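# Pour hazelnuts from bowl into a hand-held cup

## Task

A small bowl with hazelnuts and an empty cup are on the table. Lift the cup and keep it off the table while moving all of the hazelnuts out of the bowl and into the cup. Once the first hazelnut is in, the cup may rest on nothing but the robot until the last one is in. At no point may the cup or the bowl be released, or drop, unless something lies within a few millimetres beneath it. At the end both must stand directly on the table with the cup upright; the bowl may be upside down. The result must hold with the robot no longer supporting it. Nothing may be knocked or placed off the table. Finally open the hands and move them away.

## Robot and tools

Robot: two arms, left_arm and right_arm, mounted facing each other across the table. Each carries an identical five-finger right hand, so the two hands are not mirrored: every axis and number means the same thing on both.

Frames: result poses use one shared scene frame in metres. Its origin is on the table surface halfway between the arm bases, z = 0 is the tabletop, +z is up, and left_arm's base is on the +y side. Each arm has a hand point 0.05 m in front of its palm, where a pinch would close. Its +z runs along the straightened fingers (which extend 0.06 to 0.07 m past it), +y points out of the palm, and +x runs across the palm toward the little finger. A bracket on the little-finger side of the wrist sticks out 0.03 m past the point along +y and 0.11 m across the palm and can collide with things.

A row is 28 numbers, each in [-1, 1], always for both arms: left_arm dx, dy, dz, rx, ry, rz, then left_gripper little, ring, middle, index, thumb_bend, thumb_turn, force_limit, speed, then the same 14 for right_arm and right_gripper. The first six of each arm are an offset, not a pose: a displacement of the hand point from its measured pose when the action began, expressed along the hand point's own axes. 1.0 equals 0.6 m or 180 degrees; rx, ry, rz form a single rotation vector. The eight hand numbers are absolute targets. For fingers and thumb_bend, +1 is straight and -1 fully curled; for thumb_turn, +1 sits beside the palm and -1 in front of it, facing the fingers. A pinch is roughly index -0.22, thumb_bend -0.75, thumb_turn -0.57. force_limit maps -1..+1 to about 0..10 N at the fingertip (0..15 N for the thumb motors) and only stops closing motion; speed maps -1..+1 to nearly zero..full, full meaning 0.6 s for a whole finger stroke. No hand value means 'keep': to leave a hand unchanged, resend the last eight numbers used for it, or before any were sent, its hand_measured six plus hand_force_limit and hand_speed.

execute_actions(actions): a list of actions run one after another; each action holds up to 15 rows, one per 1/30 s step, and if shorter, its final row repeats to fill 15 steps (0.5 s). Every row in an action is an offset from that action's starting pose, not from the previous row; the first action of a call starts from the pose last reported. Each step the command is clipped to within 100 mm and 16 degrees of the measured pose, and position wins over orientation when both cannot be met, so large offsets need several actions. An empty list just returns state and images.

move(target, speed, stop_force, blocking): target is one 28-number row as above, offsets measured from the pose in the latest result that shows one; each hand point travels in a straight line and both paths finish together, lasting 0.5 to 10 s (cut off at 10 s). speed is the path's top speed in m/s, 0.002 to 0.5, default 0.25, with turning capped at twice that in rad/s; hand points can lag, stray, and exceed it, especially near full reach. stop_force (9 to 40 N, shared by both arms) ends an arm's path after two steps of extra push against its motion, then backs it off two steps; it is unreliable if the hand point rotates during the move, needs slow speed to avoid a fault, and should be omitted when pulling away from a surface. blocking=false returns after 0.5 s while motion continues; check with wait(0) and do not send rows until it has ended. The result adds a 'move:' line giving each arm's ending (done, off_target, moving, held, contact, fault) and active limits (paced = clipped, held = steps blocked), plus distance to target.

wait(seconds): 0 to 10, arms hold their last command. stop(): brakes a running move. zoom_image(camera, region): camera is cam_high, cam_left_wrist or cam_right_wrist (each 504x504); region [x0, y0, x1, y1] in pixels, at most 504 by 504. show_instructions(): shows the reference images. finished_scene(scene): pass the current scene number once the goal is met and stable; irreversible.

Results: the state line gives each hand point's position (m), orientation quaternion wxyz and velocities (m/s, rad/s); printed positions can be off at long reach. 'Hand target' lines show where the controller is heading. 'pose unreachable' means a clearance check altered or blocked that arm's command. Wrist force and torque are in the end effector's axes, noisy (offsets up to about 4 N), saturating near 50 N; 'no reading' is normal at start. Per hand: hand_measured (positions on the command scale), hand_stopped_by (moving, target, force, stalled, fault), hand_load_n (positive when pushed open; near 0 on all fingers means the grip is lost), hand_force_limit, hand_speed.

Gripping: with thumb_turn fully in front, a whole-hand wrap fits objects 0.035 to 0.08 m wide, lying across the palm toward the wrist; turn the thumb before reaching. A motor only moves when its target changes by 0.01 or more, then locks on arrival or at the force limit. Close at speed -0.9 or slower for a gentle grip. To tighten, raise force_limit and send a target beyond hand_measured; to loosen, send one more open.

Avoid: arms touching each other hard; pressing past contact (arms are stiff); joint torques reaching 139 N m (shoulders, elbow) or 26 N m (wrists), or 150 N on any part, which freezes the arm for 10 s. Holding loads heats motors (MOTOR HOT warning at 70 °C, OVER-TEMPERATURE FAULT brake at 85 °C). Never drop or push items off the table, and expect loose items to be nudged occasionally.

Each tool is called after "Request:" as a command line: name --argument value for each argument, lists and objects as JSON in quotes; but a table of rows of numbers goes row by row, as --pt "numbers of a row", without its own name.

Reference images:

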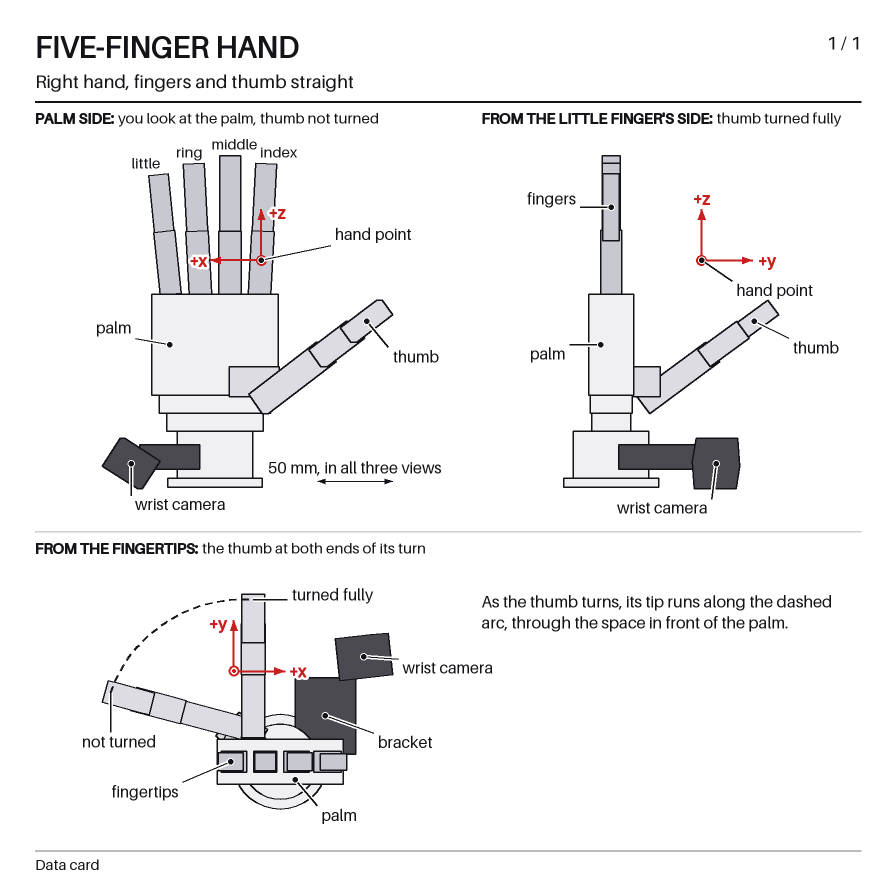

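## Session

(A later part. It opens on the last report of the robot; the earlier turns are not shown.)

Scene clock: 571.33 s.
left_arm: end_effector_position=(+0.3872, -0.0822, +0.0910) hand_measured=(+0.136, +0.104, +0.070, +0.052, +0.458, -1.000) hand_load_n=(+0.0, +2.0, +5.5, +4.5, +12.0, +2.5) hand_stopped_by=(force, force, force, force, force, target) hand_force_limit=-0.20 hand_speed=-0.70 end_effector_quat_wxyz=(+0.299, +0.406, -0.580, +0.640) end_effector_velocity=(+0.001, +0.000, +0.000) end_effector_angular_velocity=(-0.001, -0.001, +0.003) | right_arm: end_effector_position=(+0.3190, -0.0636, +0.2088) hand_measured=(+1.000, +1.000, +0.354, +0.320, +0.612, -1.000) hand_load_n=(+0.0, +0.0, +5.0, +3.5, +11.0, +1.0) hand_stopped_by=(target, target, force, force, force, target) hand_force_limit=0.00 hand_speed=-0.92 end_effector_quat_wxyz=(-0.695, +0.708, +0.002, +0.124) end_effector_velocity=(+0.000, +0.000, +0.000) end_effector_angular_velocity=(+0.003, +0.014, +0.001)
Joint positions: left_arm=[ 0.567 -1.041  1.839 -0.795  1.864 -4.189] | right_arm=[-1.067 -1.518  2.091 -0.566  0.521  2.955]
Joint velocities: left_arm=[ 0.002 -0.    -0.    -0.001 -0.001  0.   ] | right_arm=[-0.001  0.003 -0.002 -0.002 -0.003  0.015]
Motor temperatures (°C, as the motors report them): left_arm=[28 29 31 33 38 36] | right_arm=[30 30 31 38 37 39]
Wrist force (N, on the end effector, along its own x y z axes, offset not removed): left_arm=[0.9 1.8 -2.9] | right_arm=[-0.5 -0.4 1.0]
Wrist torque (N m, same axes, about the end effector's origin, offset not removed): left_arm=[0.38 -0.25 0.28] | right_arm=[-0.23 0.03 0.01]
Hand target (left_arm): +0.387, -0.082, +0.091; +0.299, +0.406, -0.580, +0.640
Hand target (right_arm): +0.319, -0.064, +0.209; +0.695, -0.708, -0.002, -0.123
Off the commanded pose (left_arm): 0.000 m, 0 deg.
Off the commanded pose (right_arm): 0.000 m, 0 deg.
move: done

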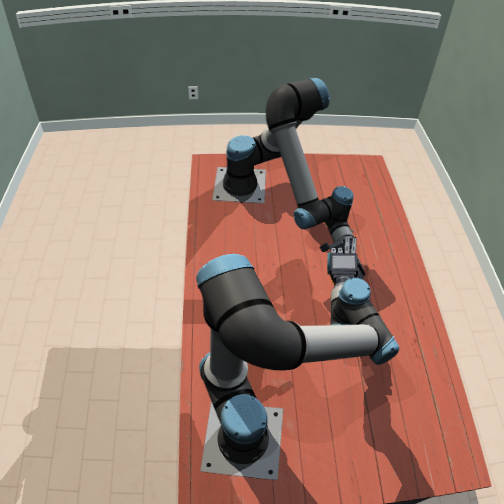

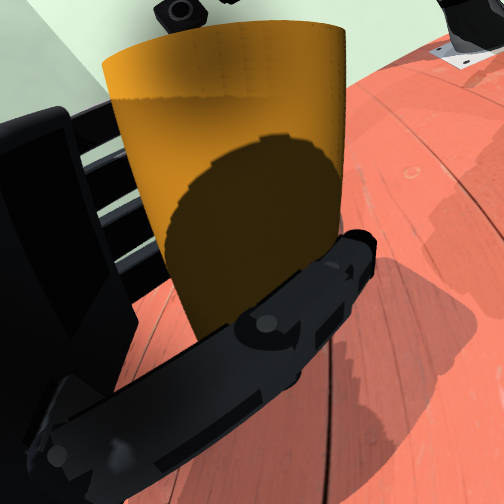

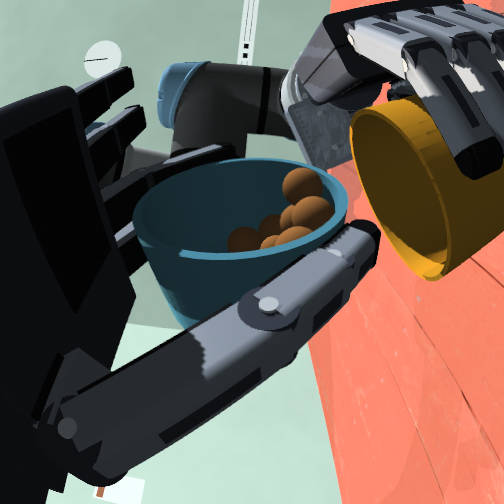

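Request:
move --target '[0, 0, 0, 0, 0, 0, -1, -1, -1, -1, -1, -1, -0.2, -0.7, 0.0082, 0.0035, 0, 0, 0, 0.0444, 1, 1, -0.05, -0.05, 0, -1, 0.0, -0.92]' --speed 0.025

Scene clock: 589.90 s.
left_arm: end_effector_position=(+0.3872, -0.0822, +0.0910) hand_measured=(+0.136, +0.104, +0.070, +0.052, +0.458, -1.000) hand_load_n=(+0.0, +2.0, +5.5, +4.5, +12.0, +2.5) hand_stopped_by=(force, force, force, force, force, target) hand_force_limit=-0.20 hand_speed=-0.70 end_effector_quat_wxyz=(+0.299, +0.406, -0.580, +0.640) end_effector_velocity=(-0.000, -0.000, +0.000) end_effector_angular_velocity=(-0.000, -0.000, -0.000) | right_arm: end_effector_position=(+0.3241, -0.0645, +0.2076) hand_measured=(+1.000, +1.000, +0.354, +0.320, +0.612, -1.000) hand_load_n=(+0.0, +0.0, +5.0, +3.5, +11.0, +1.0) hand_stopped_by=(target, target, force, force, force, target) hand_force_limit=0.00 hand_speed=-0.92 end_effector_quat_wxyz=(+0.702, -0.707, +0.047, -0.076) end_effector_velocity=(+0.000, -0.000, -0.001) end_effector_angular_velocity=(+0.002, +0.011, -0.000)
Joint positions: left_arm=[ 0.567 -1.041  1.839 -0.795  1.864 -4.189] | right_arm=[-1.086 -1.49   2.074 -0.577  0.502  3.093]
Joint velocities: left_arm=[-0.001 -0.     0.    -0.001 -0.001  0.   ] | right_arm=[-0.002  0.003 -0.001 -0.001 -0.002  0.01 ]
Motor temperatures (°C, as the motors report them): left_arm=[28 29 31 33 38 36] | right_arm=[30 30 31 38 37 39]
Wrist force (N, on the end effector, along its own x y z axes, offset not removed): left_arm=[0.1 0.3 -2.0] | right_arm=[-0.2 -1.6 -0.9]
Wrist torque (N m, same axes, about the end effector's origin, offset not removed): left_arm=[0.24 -0.24 0.18] | right_arm=[-0.26 0.06 0.01]
Hand target (left_arm): +0.387, -0.082, +0.091; +0.299, +0.406, -0.580, +0.640
Hand target (right_arm): +0.324, -0.064, +0.208; +0.702, -0.707, +0.047, -0.075
Off the commanded pose (left_arm): 0.000 m, 0 deg.
Off the commanded pose (right_arm): 0.000 m, 0 deg.
move: done

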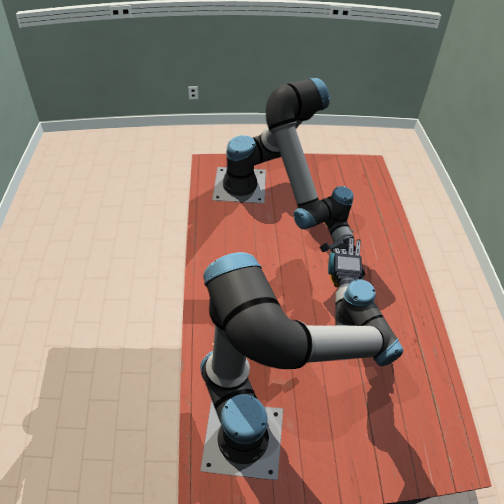

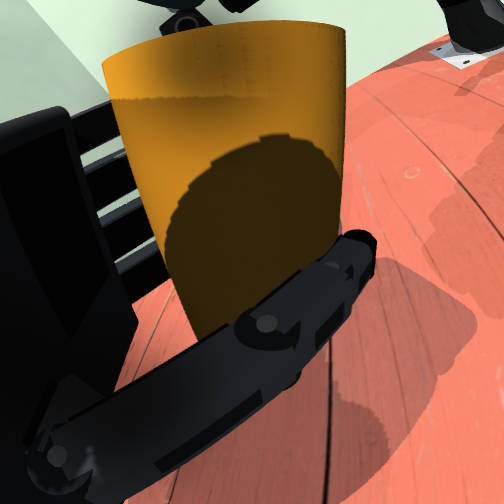

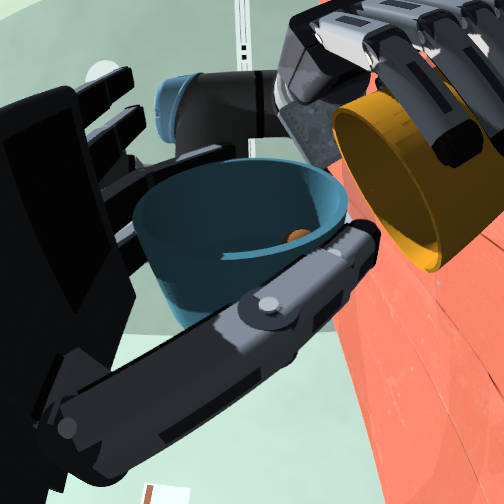

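Request:
zoom_image --camera "cam_high" --region '[260, 180, 480, 400]'

Request:
zoom_image --camera "cam_right_wrist" --region '[200, 60, 480, 320]'

Region (260, 180, 480, 400) of cam_high's 504x504 image, scaled by 2.291, with more detail than that image has.

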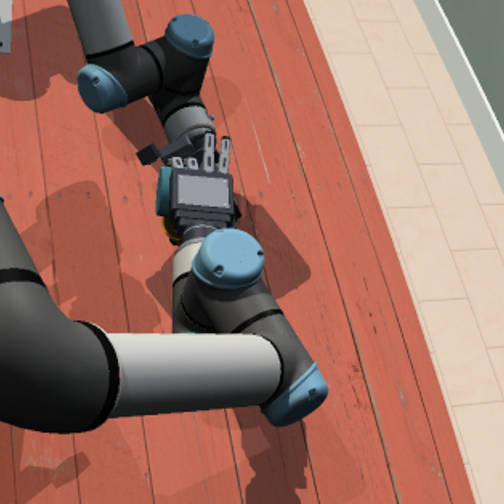

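Region (200, 60, 480, 320) of cam_right_wrist's 504x504 image, scaled by 1.800, with more detail than that image has; it fills the top 468 rows of this view, and the rest is white.

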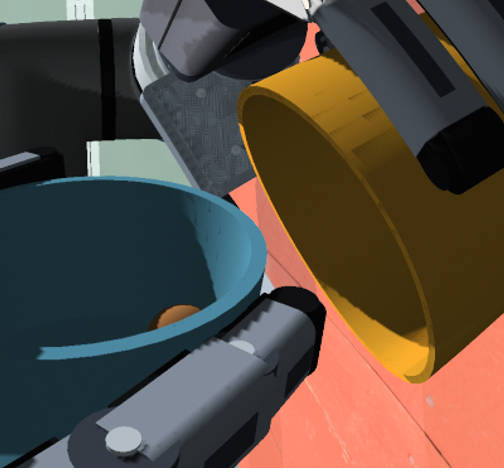

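Request:
move --target '[0, 0, 0, 0, 0, 0, -1, -1, -1, -1, -1, -1, -0.2, -0.7, 0.0097, -0.0067, 0, 0, 0, 0.0667, 1, 1, -0.05, -0.05, 0, -1, 0.0, -0.92]' --speed 0.03

Scene clock: 609.47 s.
left_arm: end_effector_position=(+0.3872, -0.0822, +0.0910) hand_measured=(+0.136, +0.104, +0.070, +0.052, +0.458, -1.000) hand_load_n=(+0.0, +2.0, +5.5, +4.5, +12.0, +2.5) hand_stopped_by=(force, force, force, force, force, target) hand_force_limit=-0.20 hand_speed=-0.70 end_effector_quat_wxyz=(+0.299, +0.406, -0.580, +0.640) end_effector_velocity=(+0.000, +0.000, -0.000) end_effector_angular_velocity=(+0.000, -0.000, -0.000) | right_arm: end_effector_position=(+0.3296, -0.0655, +0.2118) hand_measured=(+1.000, +1.000, +0.354, +0.320, +0.612, -1.000) hand_load_n=(+0.0, +0.0, +5.0, +3.5, +11.0, +1.0) hand_stopped_by=(target, target, force, force, force, target) hand_force_limit=0.00 hand_speed=-0.92 end_effector_quat_wxyz=(+0.706, -0.698, +0.120, -0.002) end_effector_velocity=(+0.000, -0.000, -0.000) end_effector_angular_velocity=(+0.003, +0.013, -0.000)
Joint positions: left_arm=[ 0.567 -1.041  1.839 -0.795  1.864 -4.189] | right_arm=[-1.109 -1.457  2.047 -0.581  0.479  3.301]
Joint velocities: left_arm=[ 0.    -0.    -0.     0.001  0.001  0.001] | right_arm=[-0.002  0.003 -0.001 -0.002 -0.002  0.014]
Motor temperatures (°C, as the motors report them): left_arm=[28 29 31 33 38 36] | right_arm=[30 30 31 38 37 39]
Wrist force (N, on the end effector, along its own x y z axes, offset not removed): left_arm=[-1.2 1.9 -1.0] | right_arm=[-1.0 0.7 -0.7]
Wrist torque (N m, same axes, about the end effector's origin, offset not removed): left_arm=[0.43 -0.04 0.22] | right_arm=[0.14 0.17 -0.14]
Hand target (left_arm): +0.387, -0.082, +0.091; +0.299, +0.406, -0.580, +0.640
Hand target (right_arm): +0.330, -0.065, +0.212; +0.706, -0.698, +0.120, -0.002
Off the commanded pose (left_arm): 0.000 m, 0 deg.
Off the commanded pose (right_arm): 0.000 m, 0 deg.
move: done

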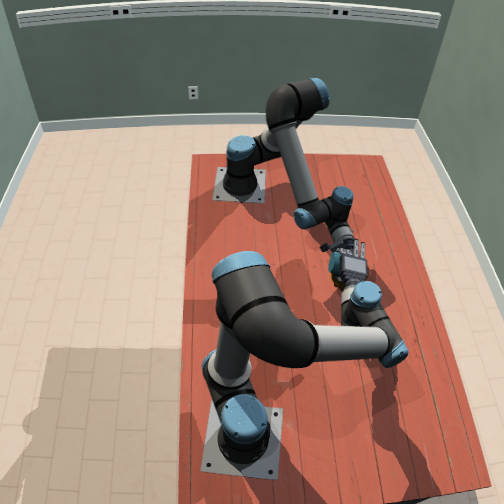

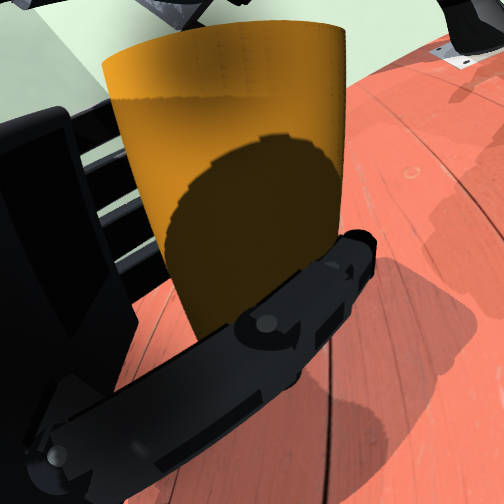

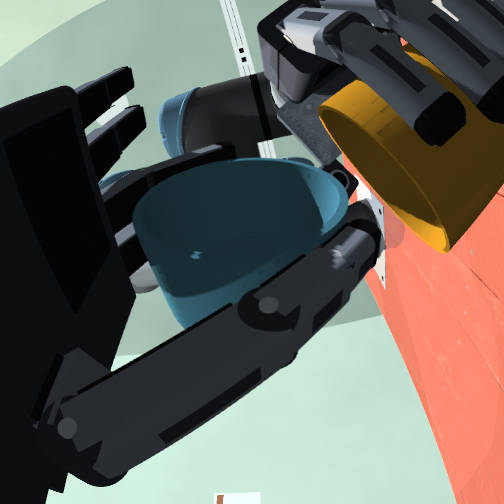

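Request:
move --target '[0, 0, 0, 0, 0, 0, -1, -1, -1, -1, -1, -1, -0.2, -0.7, 0.0148, -0.0065, 0, 0, 0, 0.0667, 1, 1, -0.05, -0.05, 0, -1, 0.0, -0.92]' --speed 0.06

Scene clock: 618.63 s.
left_arm: end_effector_position=(+0.3872, -0.0822, +0.0910) hand_measured=(+0.136, +0.104, +0.070, +0.052, +0.458, -1.000) hand_load_n=(+0.0, +2.0, +5.5, +4.5, +12.0, +2.5) hand_stopped_by=(force, force, force, force, force, target) hand_force_limit=-0.20 hand_speed=-0.70 end_effector_quat_wxyz=(+0.299, +0.406, -0.580, +0.640) end_effector_velocity=(+0.001, +0.000, +0.000) end_effector_angular_velocity=(-0.000, -0.000, +0.001) | right_arm: end_effector_position=(+0.3388, -0.0671, +0.2142) hand_measured=(+1.000, +1.000, +0.354, +0.320, +0.612, -1.000) hand_load_n=(+0.0, +0.0, +5.0, +3.5, +11.0, +1.0) hand_stopped_by=(target, target, force, force, force, target) hand_force_limit=0.00 hand_speed=-0.92 end_effector_quat_wxyz=(+0.702, -0.682, +0.192, +0.071) end_effector_velocity=(+0.000, +0.000, -0.000) end_effector_angular_velocity=(+0.003, +0.013, +0.001)
Joint positions: left_arm=[ 0.567 -1.041  1.839 -0.795  1.864 -4.189] | right_arm=[-1.132 -1.415  2.019 -0.595  0.455  3.508]
Joint velocities: left_arm=[ 0.    -0.    -0.     0.    -0.001  0.   ] | right_arm=[-0.001  0.003 -0.001 -0.005 -0.002  0.015]
Motor temperatures (°C, as the motors report them): left_arm=[28 29 31 33 38 36] | right_arm=[30 30 31 38 37 39]
Wrist force (N, on the end effector, along its own x y z axes, offset not removed): left_arm=[-2.8 1.7 -3.1] | right_arm=[1.2 0.4 -0.3]
Wrist torque (N m, same axes, about the end effector's origin, offset not removed): left_arm=[0.55 0.25 0.02] | right_arm=[0.04 -0.07 0.06]
Hand target (left_arm): +0.387, -0.082, +0.091; +0.299, +0.406, -0.580, +0.640
Hand target (right_arm): +0.339, -0.067, +0.214; +0.702, -0.682, +0.192, +0.071
Off the commanded pose (left_arm): 0.000 m, 0 deg.
Off the commanded pose (right_arm): 0.000 m, 0 deg.
move: done

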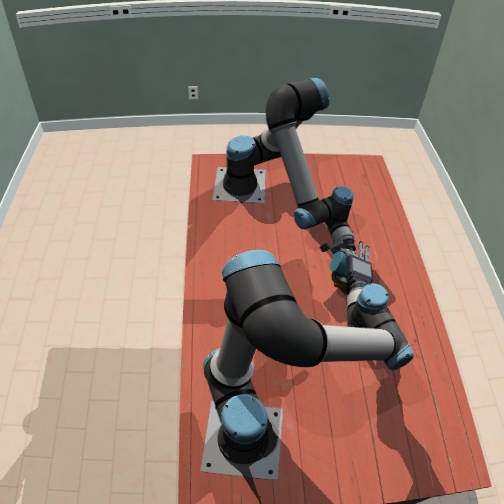

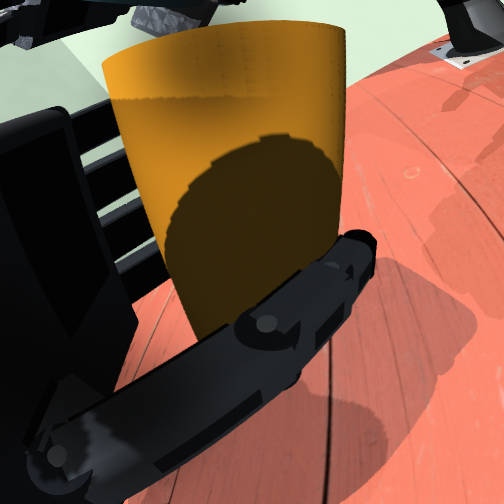

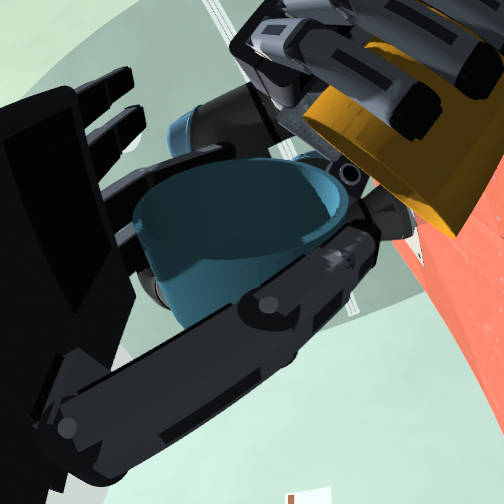

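Request:
move --target '[0.0286, -0.0471, -0.219, 0.0095, -0.177, -0.177, -1, -1, -1, -1, -1, -1, -0.2, -0.7, -0.14, -0.0443, -0.1099, -0.0365, 0.054, -0.6177, 1, 1, -0.05, -0.05, 0, -1, 0.0, -0.92]' --speed 0.25

Scene clock: 654.70 s.
left_arm: end_effector_position=(+0.3799, +0.0498, +0.1204) hand_measured=(+0.136, +0.104, +0.070, +0.052, +0.458, -1.000) hand_load_n=(+0.0, +2.0, +5.5, +5.0, +11.5, +2.5) hand_stopped_by=(force, force, force, force, force, target) hand_force_limit=-0.20 hand_speed=-0.70 end_effector_quat_wxyz=(+0.286, +0.710, -0.497, +0.408) end_effector_velocity=(-0.000, +0.001, -0.000) end_effector_angular_velocity=(+0.003, +0.004, +0.001) | right_arm: end_effector_position=(+0.2602, -0.1196, +0.2700) hand_measured=(+1.000, +1.000, +0.354, +0.320, +0.612, -1.000) hand_load_n=(+0.0, +0.0, +5.0, +3.5, +10.5, +1.5) hand_stopped_by=(target, target, force, force, force, target) hand_force_limit=0.00 hand_speed=-0.92 end_effector_quat_wxyz=(-0.406, +0.580, +0.407, +0.578) end_effector_velocity=(-0.001, -0.001, +0.000) end_effector_angular_velocity=(-0.004, -0.012, -0.002)
Joint positions: left_arm=[ 0.638 -1.255  1.813 -0.025  1.735 -4.617] | right_arm=[-0.86  -1.927  2.346 -0.415  0.902  1.569]
Joint velocities: left_arm=[ 0.001 -0.    -0.001  0.006  0.001 -0.001] | right_arm=[ 0.003 -0.002  0.003 -0.001  0.005 -0.012]
Motor temperatures (°C, as the motors report them): left_arm=[28 29 31 33 38 36] | right_arm=[30 30 31 38 37 39]
Wrist force (N, on the end effector, along its own x y z axes, offset not removed): left_arm=[0.4 0.2 -1.7] | right_arm=[1.4 -0.7 3.1]
Wrist torque (N m, same axes, about the end effector's origin, offset not removed): left_arm=[0.27 -0.22 0.32] | right_arm=[-0.31 -0.33 0.00]
Hand target (left_arm): +0.380, +0.050, +0.120; +0.286, +0.710, -0.497, +0.408
Hand target (right_arm): +0.260, -0.120, +0.270; -0.405, +0.580, +0.407, +0.578
Off the commanded pose (left_arm): 0.000 m, 0 deg.
Off the commanded pose (right_arm): 0.000 m, 0 deg.
move: done

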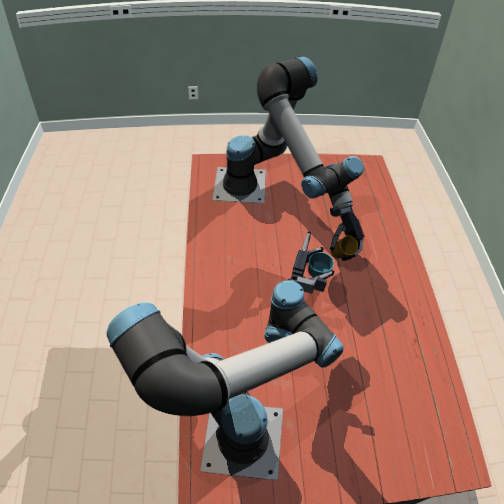

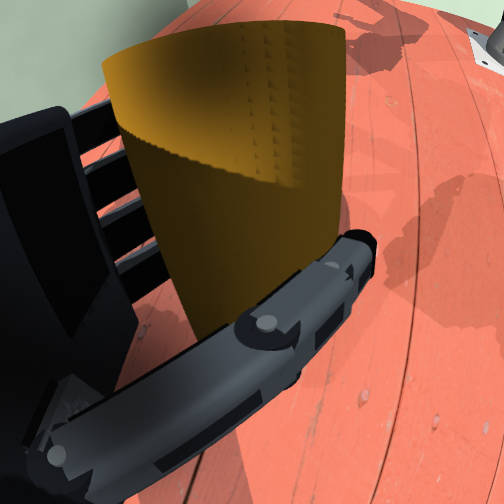

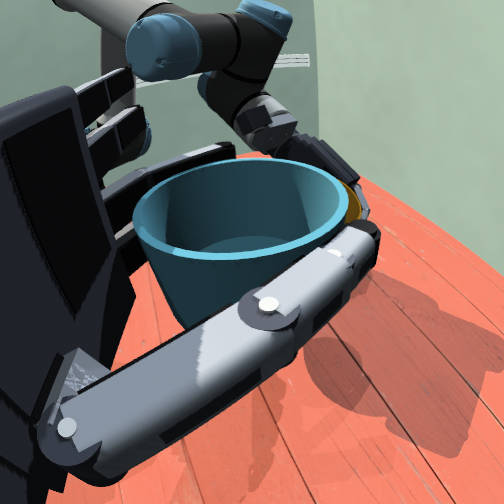

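Request:
zoom_image --camera "cam_high" --region '[285, 200, 385, 300]'

Request:
zoom_image --camera "cam_high" --region '[170, 150, 504, 500]'

Region (285, 200, 385, 300) of cam_high's 504x504 image, scaled by 5.040, with more detail than that image has.

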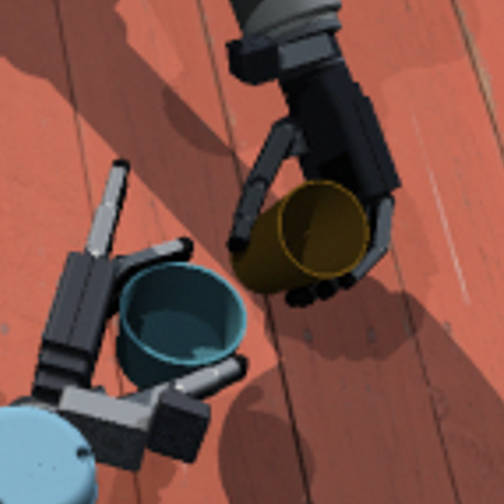

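Region (170, 150, 504, 500) of cam_high's 504x504 image, scaled by 1.440, with more detail than that image has; it fills the left 481 columns of this view, and the rest is white.

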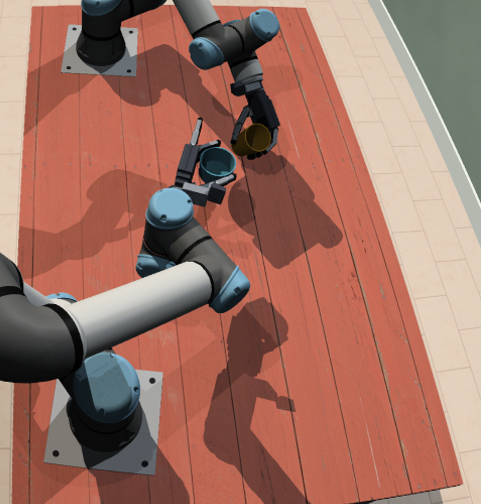

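Request:
move --target '[0, 0, 0, 0, 0, 0.125, -1, -1, -1, -1, -1, -1, -0.2, -0.7, 0, 0, 0, 0, 0, 0, 1, 1, -0.05, -0.05, 0, -1, 0.0, -0.92]' --speed 0.2

Request:
zoom_image --camera "cam_high" --region '[305, 210, 375, 280]'

Scene clock: 664.90 s.
left_arm: end_effector_position=(+0.3799, +0.0498, +0.1203) hand_measured=(+0.136, +0.104, +0.070, +0.052, +0.458, -1.000) hand_load_n=(+0.0, +2.0, +5.5, +5.0, +11.5, +2.5) hand_stopped_by=(force, force, force, force, force, target) hand_force_limit=-0.20 hand_speed=-0.70 end_effector_quat_wxyz=(+0.201, +0.600, -0.625, +0.456) end_effector_velocity=(-0.001, +0.000, -0.000) end_effector_angular_velocity=(+0.006, -0.011, -0.008) | right_arm: end_effector_position=(+0.2601, -0.1196, +0.2700) hand_measured=(+1.000, +1.000, +0.354, +0.320, +0.612, -1.000) hand_load_n=(+0.0, +0.0, +5.0, +3.5, +10.5, +1.5) hand_stopped_by=(target, target, force, force, force, target) hand_force_limit=0.00 hand_speed=-0.92 end_effector_quat_wxyz=(-0.406, +0.580, +0.407, +0.578) end_effector_velocity=(+0.000, -0.000, +0.000) end_effector_angular_velocity=(+0.000, -0.001, -0.000)
Joint positions: left_arm=[ 0.595 -1.274  1.787  0.018  1.698 -4.248] | right_arm=[-0.86  -1.927  2.346 -0.415  0.902  1.569]
Joint velocities: left_arm=[-0.002 -0.001 -0.     0.003 -0.001  0.014] | right_arm=[-0.    -0.001  0.     0.    -0.    -0.001]
Motor temperatures (°C, as the motors report them): left_arm=[28 29 31 33 38 36] | right_arm=[30 30 31 38 37 39]
Wrist force (N, on the end effector, along its own x y z axes, offset not removed): left_arm=[-0.9 1.7 -1.1] | right_arm=[-1.4 1.4 -1.1]
Wrist torque (N m, same axes, about the end effector's origin, offset not removed): left_arm=[0.35 -0.05 0.25] | right_arm=[0.18 0.13 -0.04]
Hand target (left_arm): +0.380, +0.050, +0.120; +0.201, +0.600, -0.626, +0.456
Hand target (right_arm): +0.260, -0.120, +0.270; -0.406, +0.580, +0.407, +0.578
Off the commanded pose (left_arm): 0.000 m, 0 deg.
Off the commanded pose (right_arm): 0.000 m, 0 deg.
move: done

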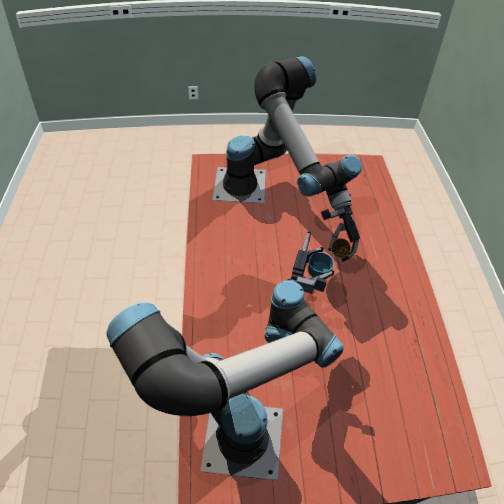

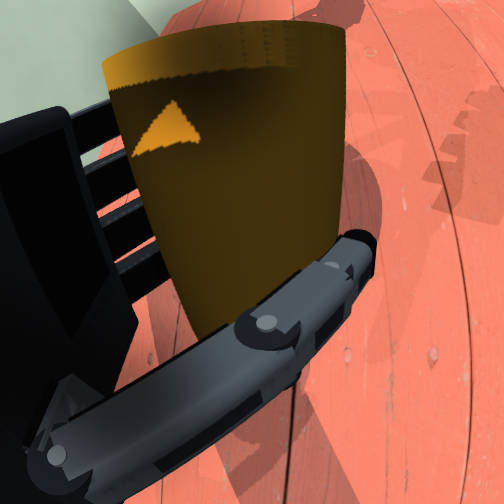

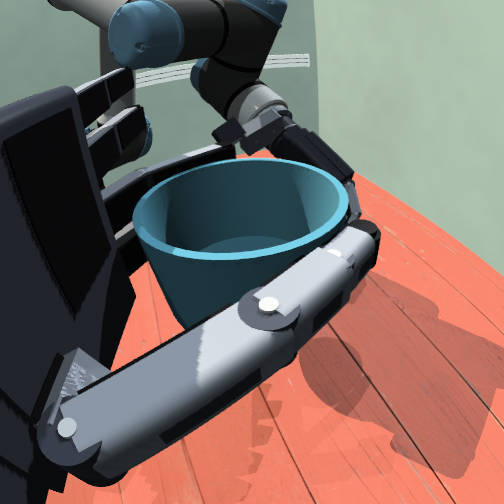

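Region (305, 210, 375, 280) of cam_high's 504x504 image, scaled by 7.200, with more detail than that image has.

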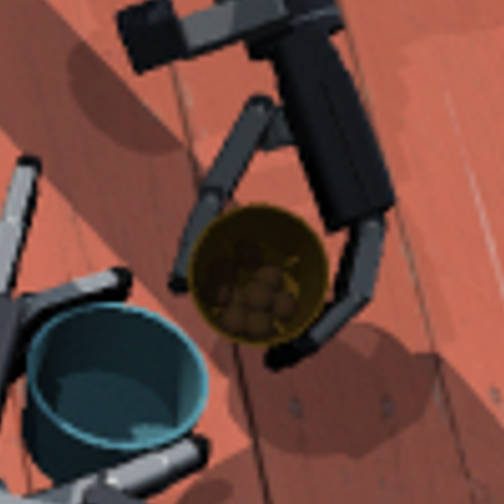

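Request:
move --target '[-0.2143, -0.051, -0.058, 0.113, 0.1484, -0.1427, -1, -1, -1, -1, -1, -1, -0.2, -0.7, -0.3833, 0.28, 0.181, -0.0559, 0, 0, 1, 1, -0.05, -0.05, 0, -1, 0.0, -0.92]' --speed 0.15

Scene clock: 682.00 s.
left_arm: end_effector_position=(+0.4238, +0.1549, +0.0451) hand_measured=(+0.136, +0.104, +0.070, +0.052, +0.458, -1.000) hand_load_n=(+0.0, +2.0, +5.5, +5.0, +11.5, +2.5) hand_stopped_by=(force, force, force, force, force, target) hand_force_limit=-0.20 hand_speed=-0.70 end_effector_quat_wxyz=(+0.327, +0.628, -0.327, +0.626) end_effector_velocity=(-0.000, +0.000, -0.001) end_effector_angular_velocity=(-0.005, +0.001, +0.002) | right_arm: end_effector_position=(+0.4546, -0.0759, +0.0399) hand_measured=(+1.000, +1.000, +0.354, +0.320, +0.612, -1.000) hand_load_n=(+0.0, +0.0, +5.0, +3.5, +10.5, +1.5) hand_stopped_by=(target, target, force, force, force, target) hand_force_limit=0.00 hand_speed=-0.92 end_effector_quat_wxyz=(-0.353, +0.613, +0.354, +0.611) end_effector_velocity=(+0.001, +0.001, -0.001) end_effector_angular_velocity=(+0.001, +0.001, +0.000)
Joint positions: left_arm=[ 0.766 -1.142  2.398 -1.254  1.628 -4.712] | right_arm=[-0.92  -1.04   2.189 -1.145  1.017  1.569]
Joint velocities: left_arm=[-0.001  0.006  0.002 -0.012 -0.003 -0.004] | right_arm=[ 0.001  0.005 -0.004 -0.002  0.001  0.002]
Motor temperatures (°C, as the motors report them): left_arm=[28 29 31 33 38 36] | right_arm=[30 30 31 38 37 39]
Wrist force (N, on the end effector, along its own x y z axes, offset not removed): left_arm=[-0.9 1.4 -1.9] | right_arm=[-0.5 -0.4 -0.5]
Wrist torque (N m, same axes, about the end effector's origin, offset not removed): left_arm=[0.36 -0.12 0.16] | right_arm=[0.14 0.02 0.18]
Hand target (left_arm): +0.424, +0.155, +0.045; +0.327, +0.627, -0.327, +0.627
Hand target (right_arm): +0.455, -0.076, +0.040; -0.353, +0.613, +0.354, +0.611
Off the commanded pose (left_arm): 0.000 m, 0 deg.
Off the commanded pose (right_arm): 0.001 m, 0 deg.
move: done

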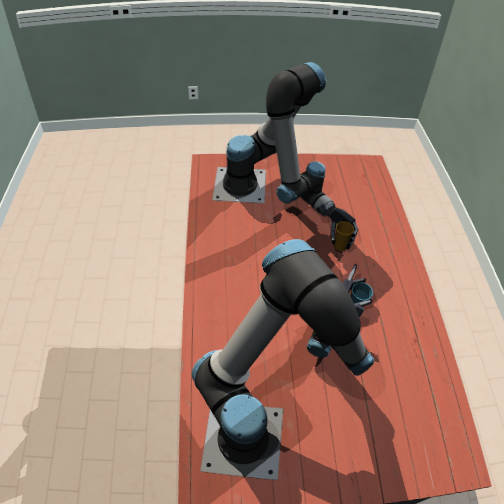

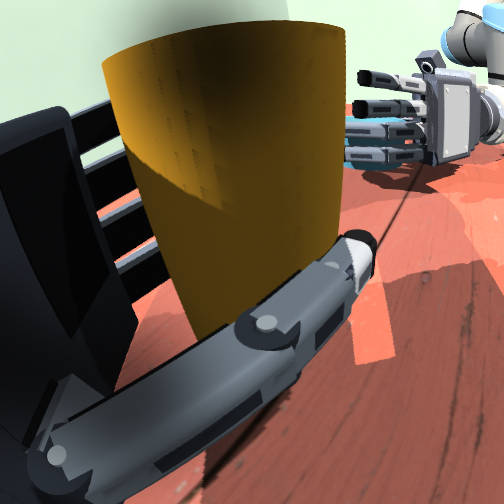

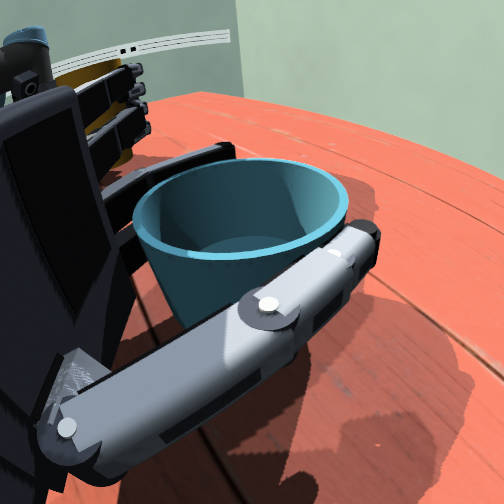

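Request:
move --target '[-0.0325, 0, 0, 0, 0, 0, -1, -1, -1, -1, -1, -1, -0.2, -0.7, -0.0313, 0, 0, 0, 0, 0, 1, 1, -0.05, -0.05, 0, -1, 0.0, -0.92]' --speed 0.02

Scene clock: 688.13 s.
left_arm: end_effector_position=(+0.4238, +0.1550, +0.0258) hand_measured=(+0.136, +0.104, +0.070, +0.052, +0.458, -1.000) hand_load_n=(+0.0, +2.0, +5.5, +5.0, +11.5, +2.5) hand_stopped_by=(force, force, force, force, force, target) hand_force_limit=-0.20 hand_speed=-0.70 end_effector_quat_wxyz=(+0.326, +0.628, -0.327, +0.626) end_effector_velocity=(+0.000, -0.000, -0.002) end_effector_angular_velocity=(-0.000, +0.000, -0.000) | right_arm: end_effector_position=(+0.4545, -0.0760, +0.0214) hand_measured=(+1.000, +1.000, +0.354, +0.320, +0.612, -1.000) hand_load_n=(+0.0, +0.0, +5.0, +3.5, +10.5, +1.5) hand_stopped_by=(target, target, force, force, force, target) hand_force_limit=0.00 hand_speed=-0.92 end_effector_quat_wxyz=(-0.353, +0.613, +0.354, +0.611) end_effector_velocity=(-0.000, +0.000, -0.002) end_effector_angular_velocity=(+0.000, -0.000, +0.000)
Joint positions: left_arm=[ 0.766 -1.078  2.399 -1.319  1.628 -4.712] | right_arm=[-0.92  -0.991  2.189 -1.194  1.017  1.569]
Joint velocities: left_arm=[ 0.     0.008 -0.    -0.008  0.    -0.001] | right_arm=[ 0.     0.006 -0.    -0.006  0.    -0.   ]
Motor temperatures (°C, as the motors report them): left_arm=[28 29 31 33 38 36] | right_arm=[30 30 31 38 37 39]
Wrist force (N, on the end effector, along its own x y z axes, offset not removed): left_arm=[-0.5 1.1 -1.2] | right_arm=[-1.4 0.2 0.3]
Wrist torque (N m, same axes, about the end effector's origin, offset not removed): left_arm=[0.35 -0.06 0.30] | right_arm=[0.04 -0.09 0.00]
Hand target (left_arm): +0.424, +0.155, +0.026; +0.327, +0.628, -0.327, +0.626
Hand target (right_arm): +0.455, -0.076, +0.021; -0.353, +0.613, +0.354, +0.611
Off the commanded pose (left_arm): 0.000 m, 0 deg.
Off the commanded pose (right_arm): 0.000 m, 0 deg.
move: done

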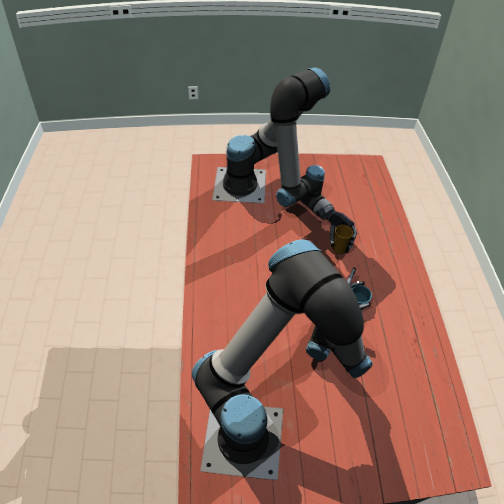

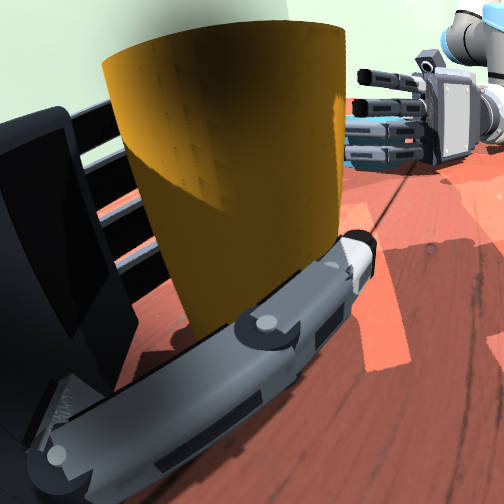

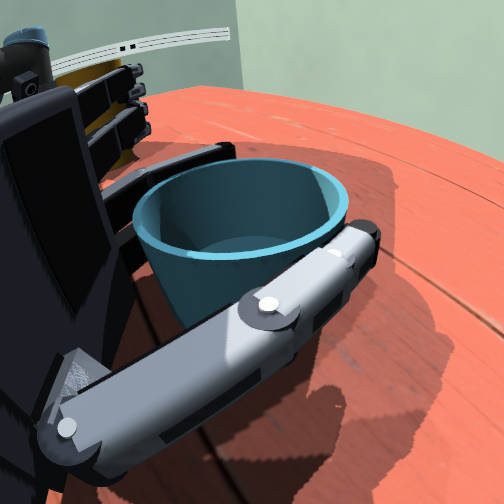

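Request:
move --target '[-0.0025, 0, 0, 0, 0, 0, -1, -1, -1, -1, -1, -1, -0.2, -0.7, -0.0025, 0, 0, 0, 0, 0, 1, 1, -0.05, -0.05, 0, -1, 0.0, -0.92]' --speed 0.004

Scene clock: 692.73 s.
left_arm: end_effector_position=(+0.4239, +0.1550, +0.0245) hand_measured=(+0.136, +0.104, +0.072, +0.052, +0.458, -1.000) hand_load_n=(+0.5, +4.0, +6.0, +4.0, +11.5, -1.0) hand_stopped_by=(force, force, force, force, force, target) hand_force_limit=-0.20 hand_speed=-0.70 end_effector_quat_wxyz=(+0.327, +0.628, -0.327, +0.626) end_effector_velocity=(-0.000, +0.000, -0.001) end_effector_angular_velocity=(+0.001, +0.000, -0.000) | right_arm: end_effector_position=(+0.4546, -0.0760, +0.0200) hand_measured=(+1.000, +1.000, +0.354, +0.320, +0.612, -1.000) hand_load_n=(+0.0, +0.0, +5.0, +3.5, +11.0, -1.5) hand_stopped_by=(target, target, force, force, force, target) hand_force_limit=0.00 hand_speed=-0.92 end_effector_quat_wxyz=(-0.353, +0.613, +0.354, +0.611) end_effector_velocity=(+0.000, -0.000, -0.001) end_effector_angular_velocity=(-0.000, +0.001, -0.001)
Joint positions: left_arm=[ 0.766 -1.073  2.399 -1.324  1.628 -4.712] | right_arm=[-0.92  -0.987  2.189 -1.198  1.017  1.569]
Joint velocities: left_arm=[-0.     0.002  0.    -0.002  0.     0.   ] | right_arm=[-0.001  0.001 -0.    -0.     0.     0.001]
Motor temperatures (°C, as the motors report them): left_arm=[28 29 31 33 38 36] | right_arm=[30 30 31 38 37 39]
Wrist force (N, on the end effector, along its own x y z axes, offset not removed): left_arm=[9.9 -1.3 1.1] | right_arm=[9.2 -0.2 -1.2]
Wrist torque (N m, same axes, about the end effector's origin, offset not removed): left_arm=[0.27 -0.42 0.20] | right_arm=[-0.02 0.73 -0.12]
Hand target (left_arm): +0.424, +0.155, +0.024; +0.326, +0.628, -0.327, +0.626
Hand target (right_arm): +0.455, -0.076, +0.020; -0.353, +0.613, +0.354, +0.611
Off the commanded pose (left_arm): 0.000 m, 0 deg.
Off the commanded pose (right_arm): 0.000 m, 0 deg.
move: done

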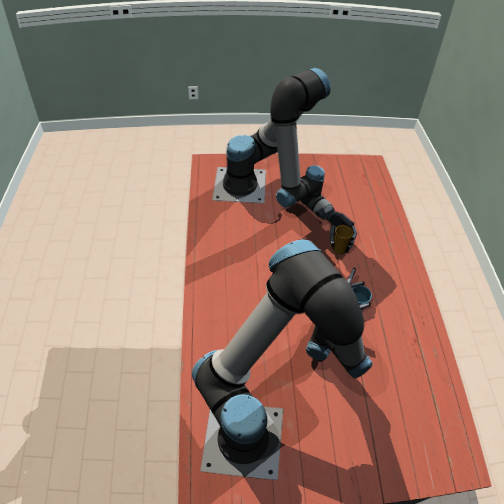

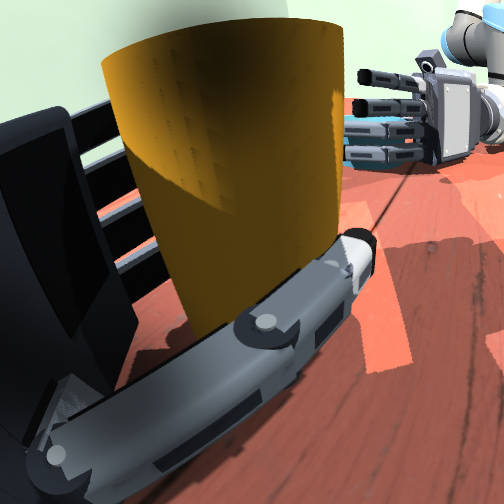

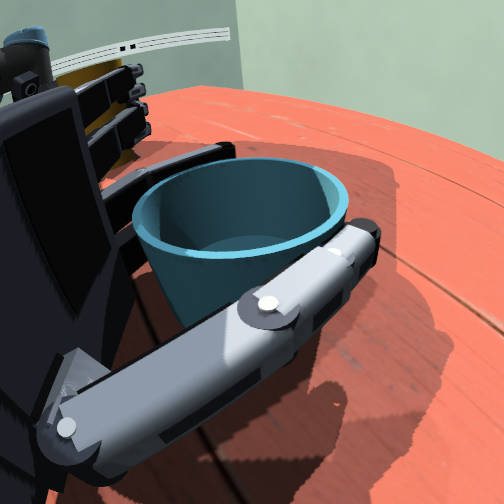

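Both are now touching the table (about 10 N upward on each wrist). I'll open both hands gently.

Request:
move --target '[0.0008, 0, 0, 0, 0, 0, 1, 1, 1, 1, 1, -1, -0.2, -0.5, 0.0008, 0, 0, 0, 0, 0, 1, 1, 1, 1, 1, -1, 0.0, -0.5]' --speed 0.004

Scene clock: 703.13 s.
left_arm: end_effector_position=(+0.4239, +0.1550, +0.0250) hand_measured=(+1.000, +1.000, +1.000, +1.000, +1.000, -1.000) hand_load_n=(+0.0, +0.0, +0.0, +0.0, +0.0, +0.0) hand_stopped_by=(target, target, target, target, target, target) hand_force_limit=-0.20 hand_speed=-0.50 end_effector_quat_wxyz=(+0.327, +0.628, -0.327, +0.626) end_effector_velocity=(-0.001, -0.001, +0.000) end_effector_angular_velocity=(-0.000, -0.001, -0.002) | right_arm: end_effector_position=(+0.4546, -0.0760, +0.0205) hand_measured=(+1.000, +1.000, +1.000, +1.000, +1.000, -1.000) hand_load_n=(+0.0, +0.0, +0.0, +0.0, +0.0, +0.0) hand_stopped_by=(target, target, target, target, target, target) hand_force_limit=0.00 hand_speed=-0.50 end_effector_quat_wxyz=(-0.353, +0.613, +0.354, +0.611) end_effector_velocity=(+0.000, +0.000, +0.000) end_effector_angular_velocity=(+0.000, -0.000, -0.000)
Joint positions: left_arm=[ 0.766 -1.075  2.399 -1.322  1.628 -4.712] | right_arm=[-0.92  -0.988  2.189 -1.197  1.017  1.569]
Joint velocities: left_arm=[-0.002 -0.     0.    -0.001  0.     0.001] | right_arm=[-0.  0. -0. -0. -0.  0.]
Motor temperatures (°C, as the motors report them): left_arm=[28 29 31 33 38 36] | right_arm=[30 30 31 38 37 39]
Wrist force (N, on the end effector, along its own x y z axes, offset not removed): left_arm=[0.2 2.3 -0.1] | right_arm=[2.4 1.9 -0.5]
Wrist torque (N m, same axes, about the end effector's origin, offset not removed): left_arm=[0.57 -0.20 0.31] | right_arm=[0.40 -0.46 0.06]
Hand target (left_arm): +0.424, +0.155, +0.025; +0.327, +0.628, -0.327, +0.626
Hand target (right_arm): +0.455, -0.076, +0.020; -0.353, +0.613, +0.354, +0.611
Off the commanded pose (left_arm): 0.000 m, 0 deg.
Off the commanded pose (right_arm): 0.000 m, 0 deg.
move: done

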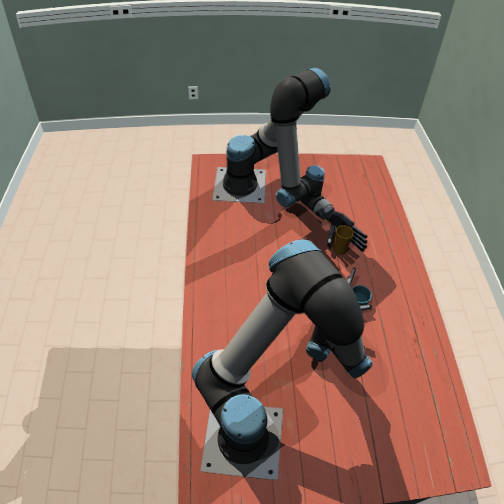

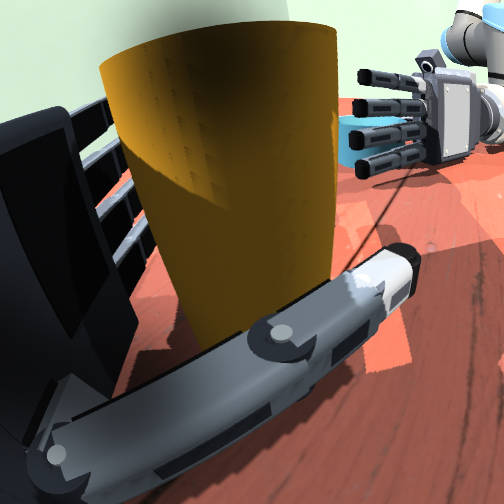

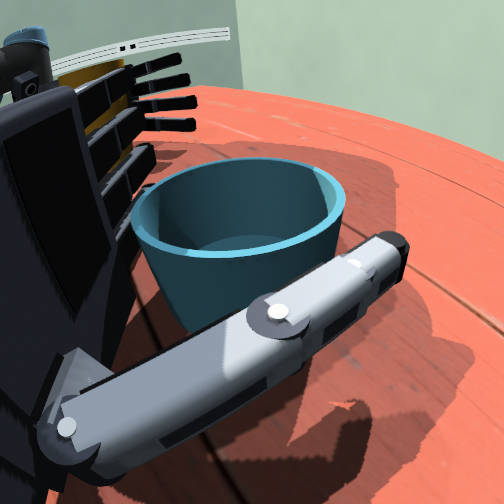

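Request:
move --target '[0.25, -0.03, -0.17, 0, 0, 0, 1, 1, 1, 1, 1, -1, -0.2, -0.5, 0.25, -0.03, -0.15, 0, 0, 0, 1, 1, 1, 1, 1, -1, 0.0, -0.5]' --speed 0.15

Scene clock: 707.43 s.
left_arm: end_effector_position=(+0.3799, +0.2485, +0.1745) hand_measured=(+1.000, +1.000, +1.000, +1.000, +1.000, -1.000) hand_load_n=(+0.0, +0.0, +0.0, +0.0, +0.0, +0.0) hand_stopped_by=(target, target, target, target, target, target) hand_force_limit=-0.20 hand_speed=-0.50 end_effector_quat_wxyz=(+0.327, +0.628, -0.327, +0.627) end_effector_velocity=(-0.000, +0.001, +0.002) end_effector_angular_velocity=(+0.001, -0.000, +0.000) | right_arm: end_effector_position=(+0.3942, -0.1442, +0.1705) hand_measured=(+1.000, +1.000, +1.000, +1.000, +1.000, -1.000) hand_load_n=(+0.0, +0.0, +0.0, +0.0, +0.0, +0.0) hand_stopped_by=(target, target, target, target, target, target) hand_force_limit=0.00 hand_speed=-0.50 end_effector_quat_wxyz=(-0.353, +0.613, +0.354, +0.611) end_effector_velocity=(-0.001, -0.001, +0.001) end_effector_angular_velocity=(-0.002, +0.002, +0.001)
Joint positions: left_arm=[ 0.879 -1.721  2.506 -0.784  1.741 -4.712] | right_arm=[-1.031 -1.551  2.367 -0.812  0.906  1.568]
Joint velocities: left_arm=[ 0.002 -0.008 -0.002  0.012  0.002  0.001] | right_arm=[-0.003 -0.006  0.     0.01  -0.003 -0.001]
Motor temperatures (°C, as the motors report them): left_arm=[28 29 31 33 38 36] | right_arm=[30 30 31 38 37 39]
Wrist force (N, on the end effector, along its own x y z axes, offset not removed): left_arm=[0.4 1.5 -2.5] | right_arm=[-0.6 -1.1 -0.3]
Wrist torque (N m, same axes, about the end effector's origin, offset not removed): left_arm=[0.56 -0.20 0.22] | right_arm=[-0.27 0.05 0.06]
Hand target (left_arm): +0.380, +0.249, +0.175; +0.327, +0.628, -0.327, +0.626
Hand target (right_arm): +0.394, -0.144, +0.171; -0.353, +0.613, +0.354, +0.611
Off the commanded pose (left_arm): 0.001 m, 0 deg.
Off the commanded pose (right_arm): 0.000 m, 0 deg.
move: done

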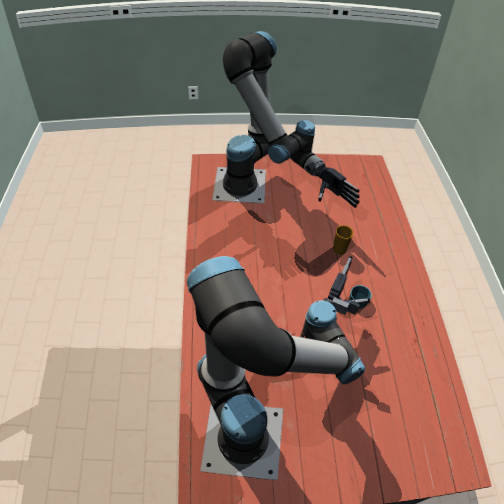

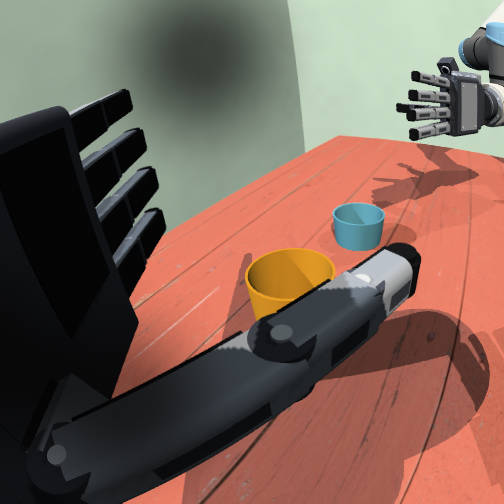

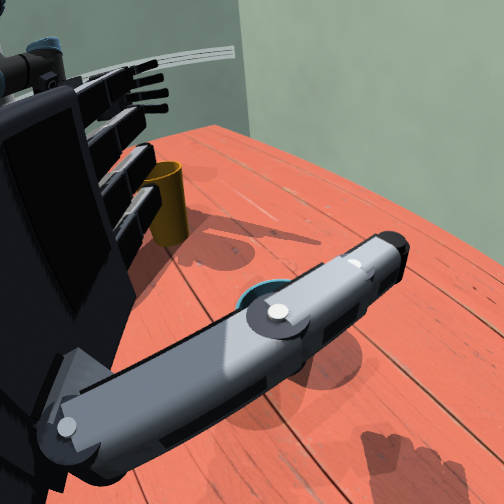

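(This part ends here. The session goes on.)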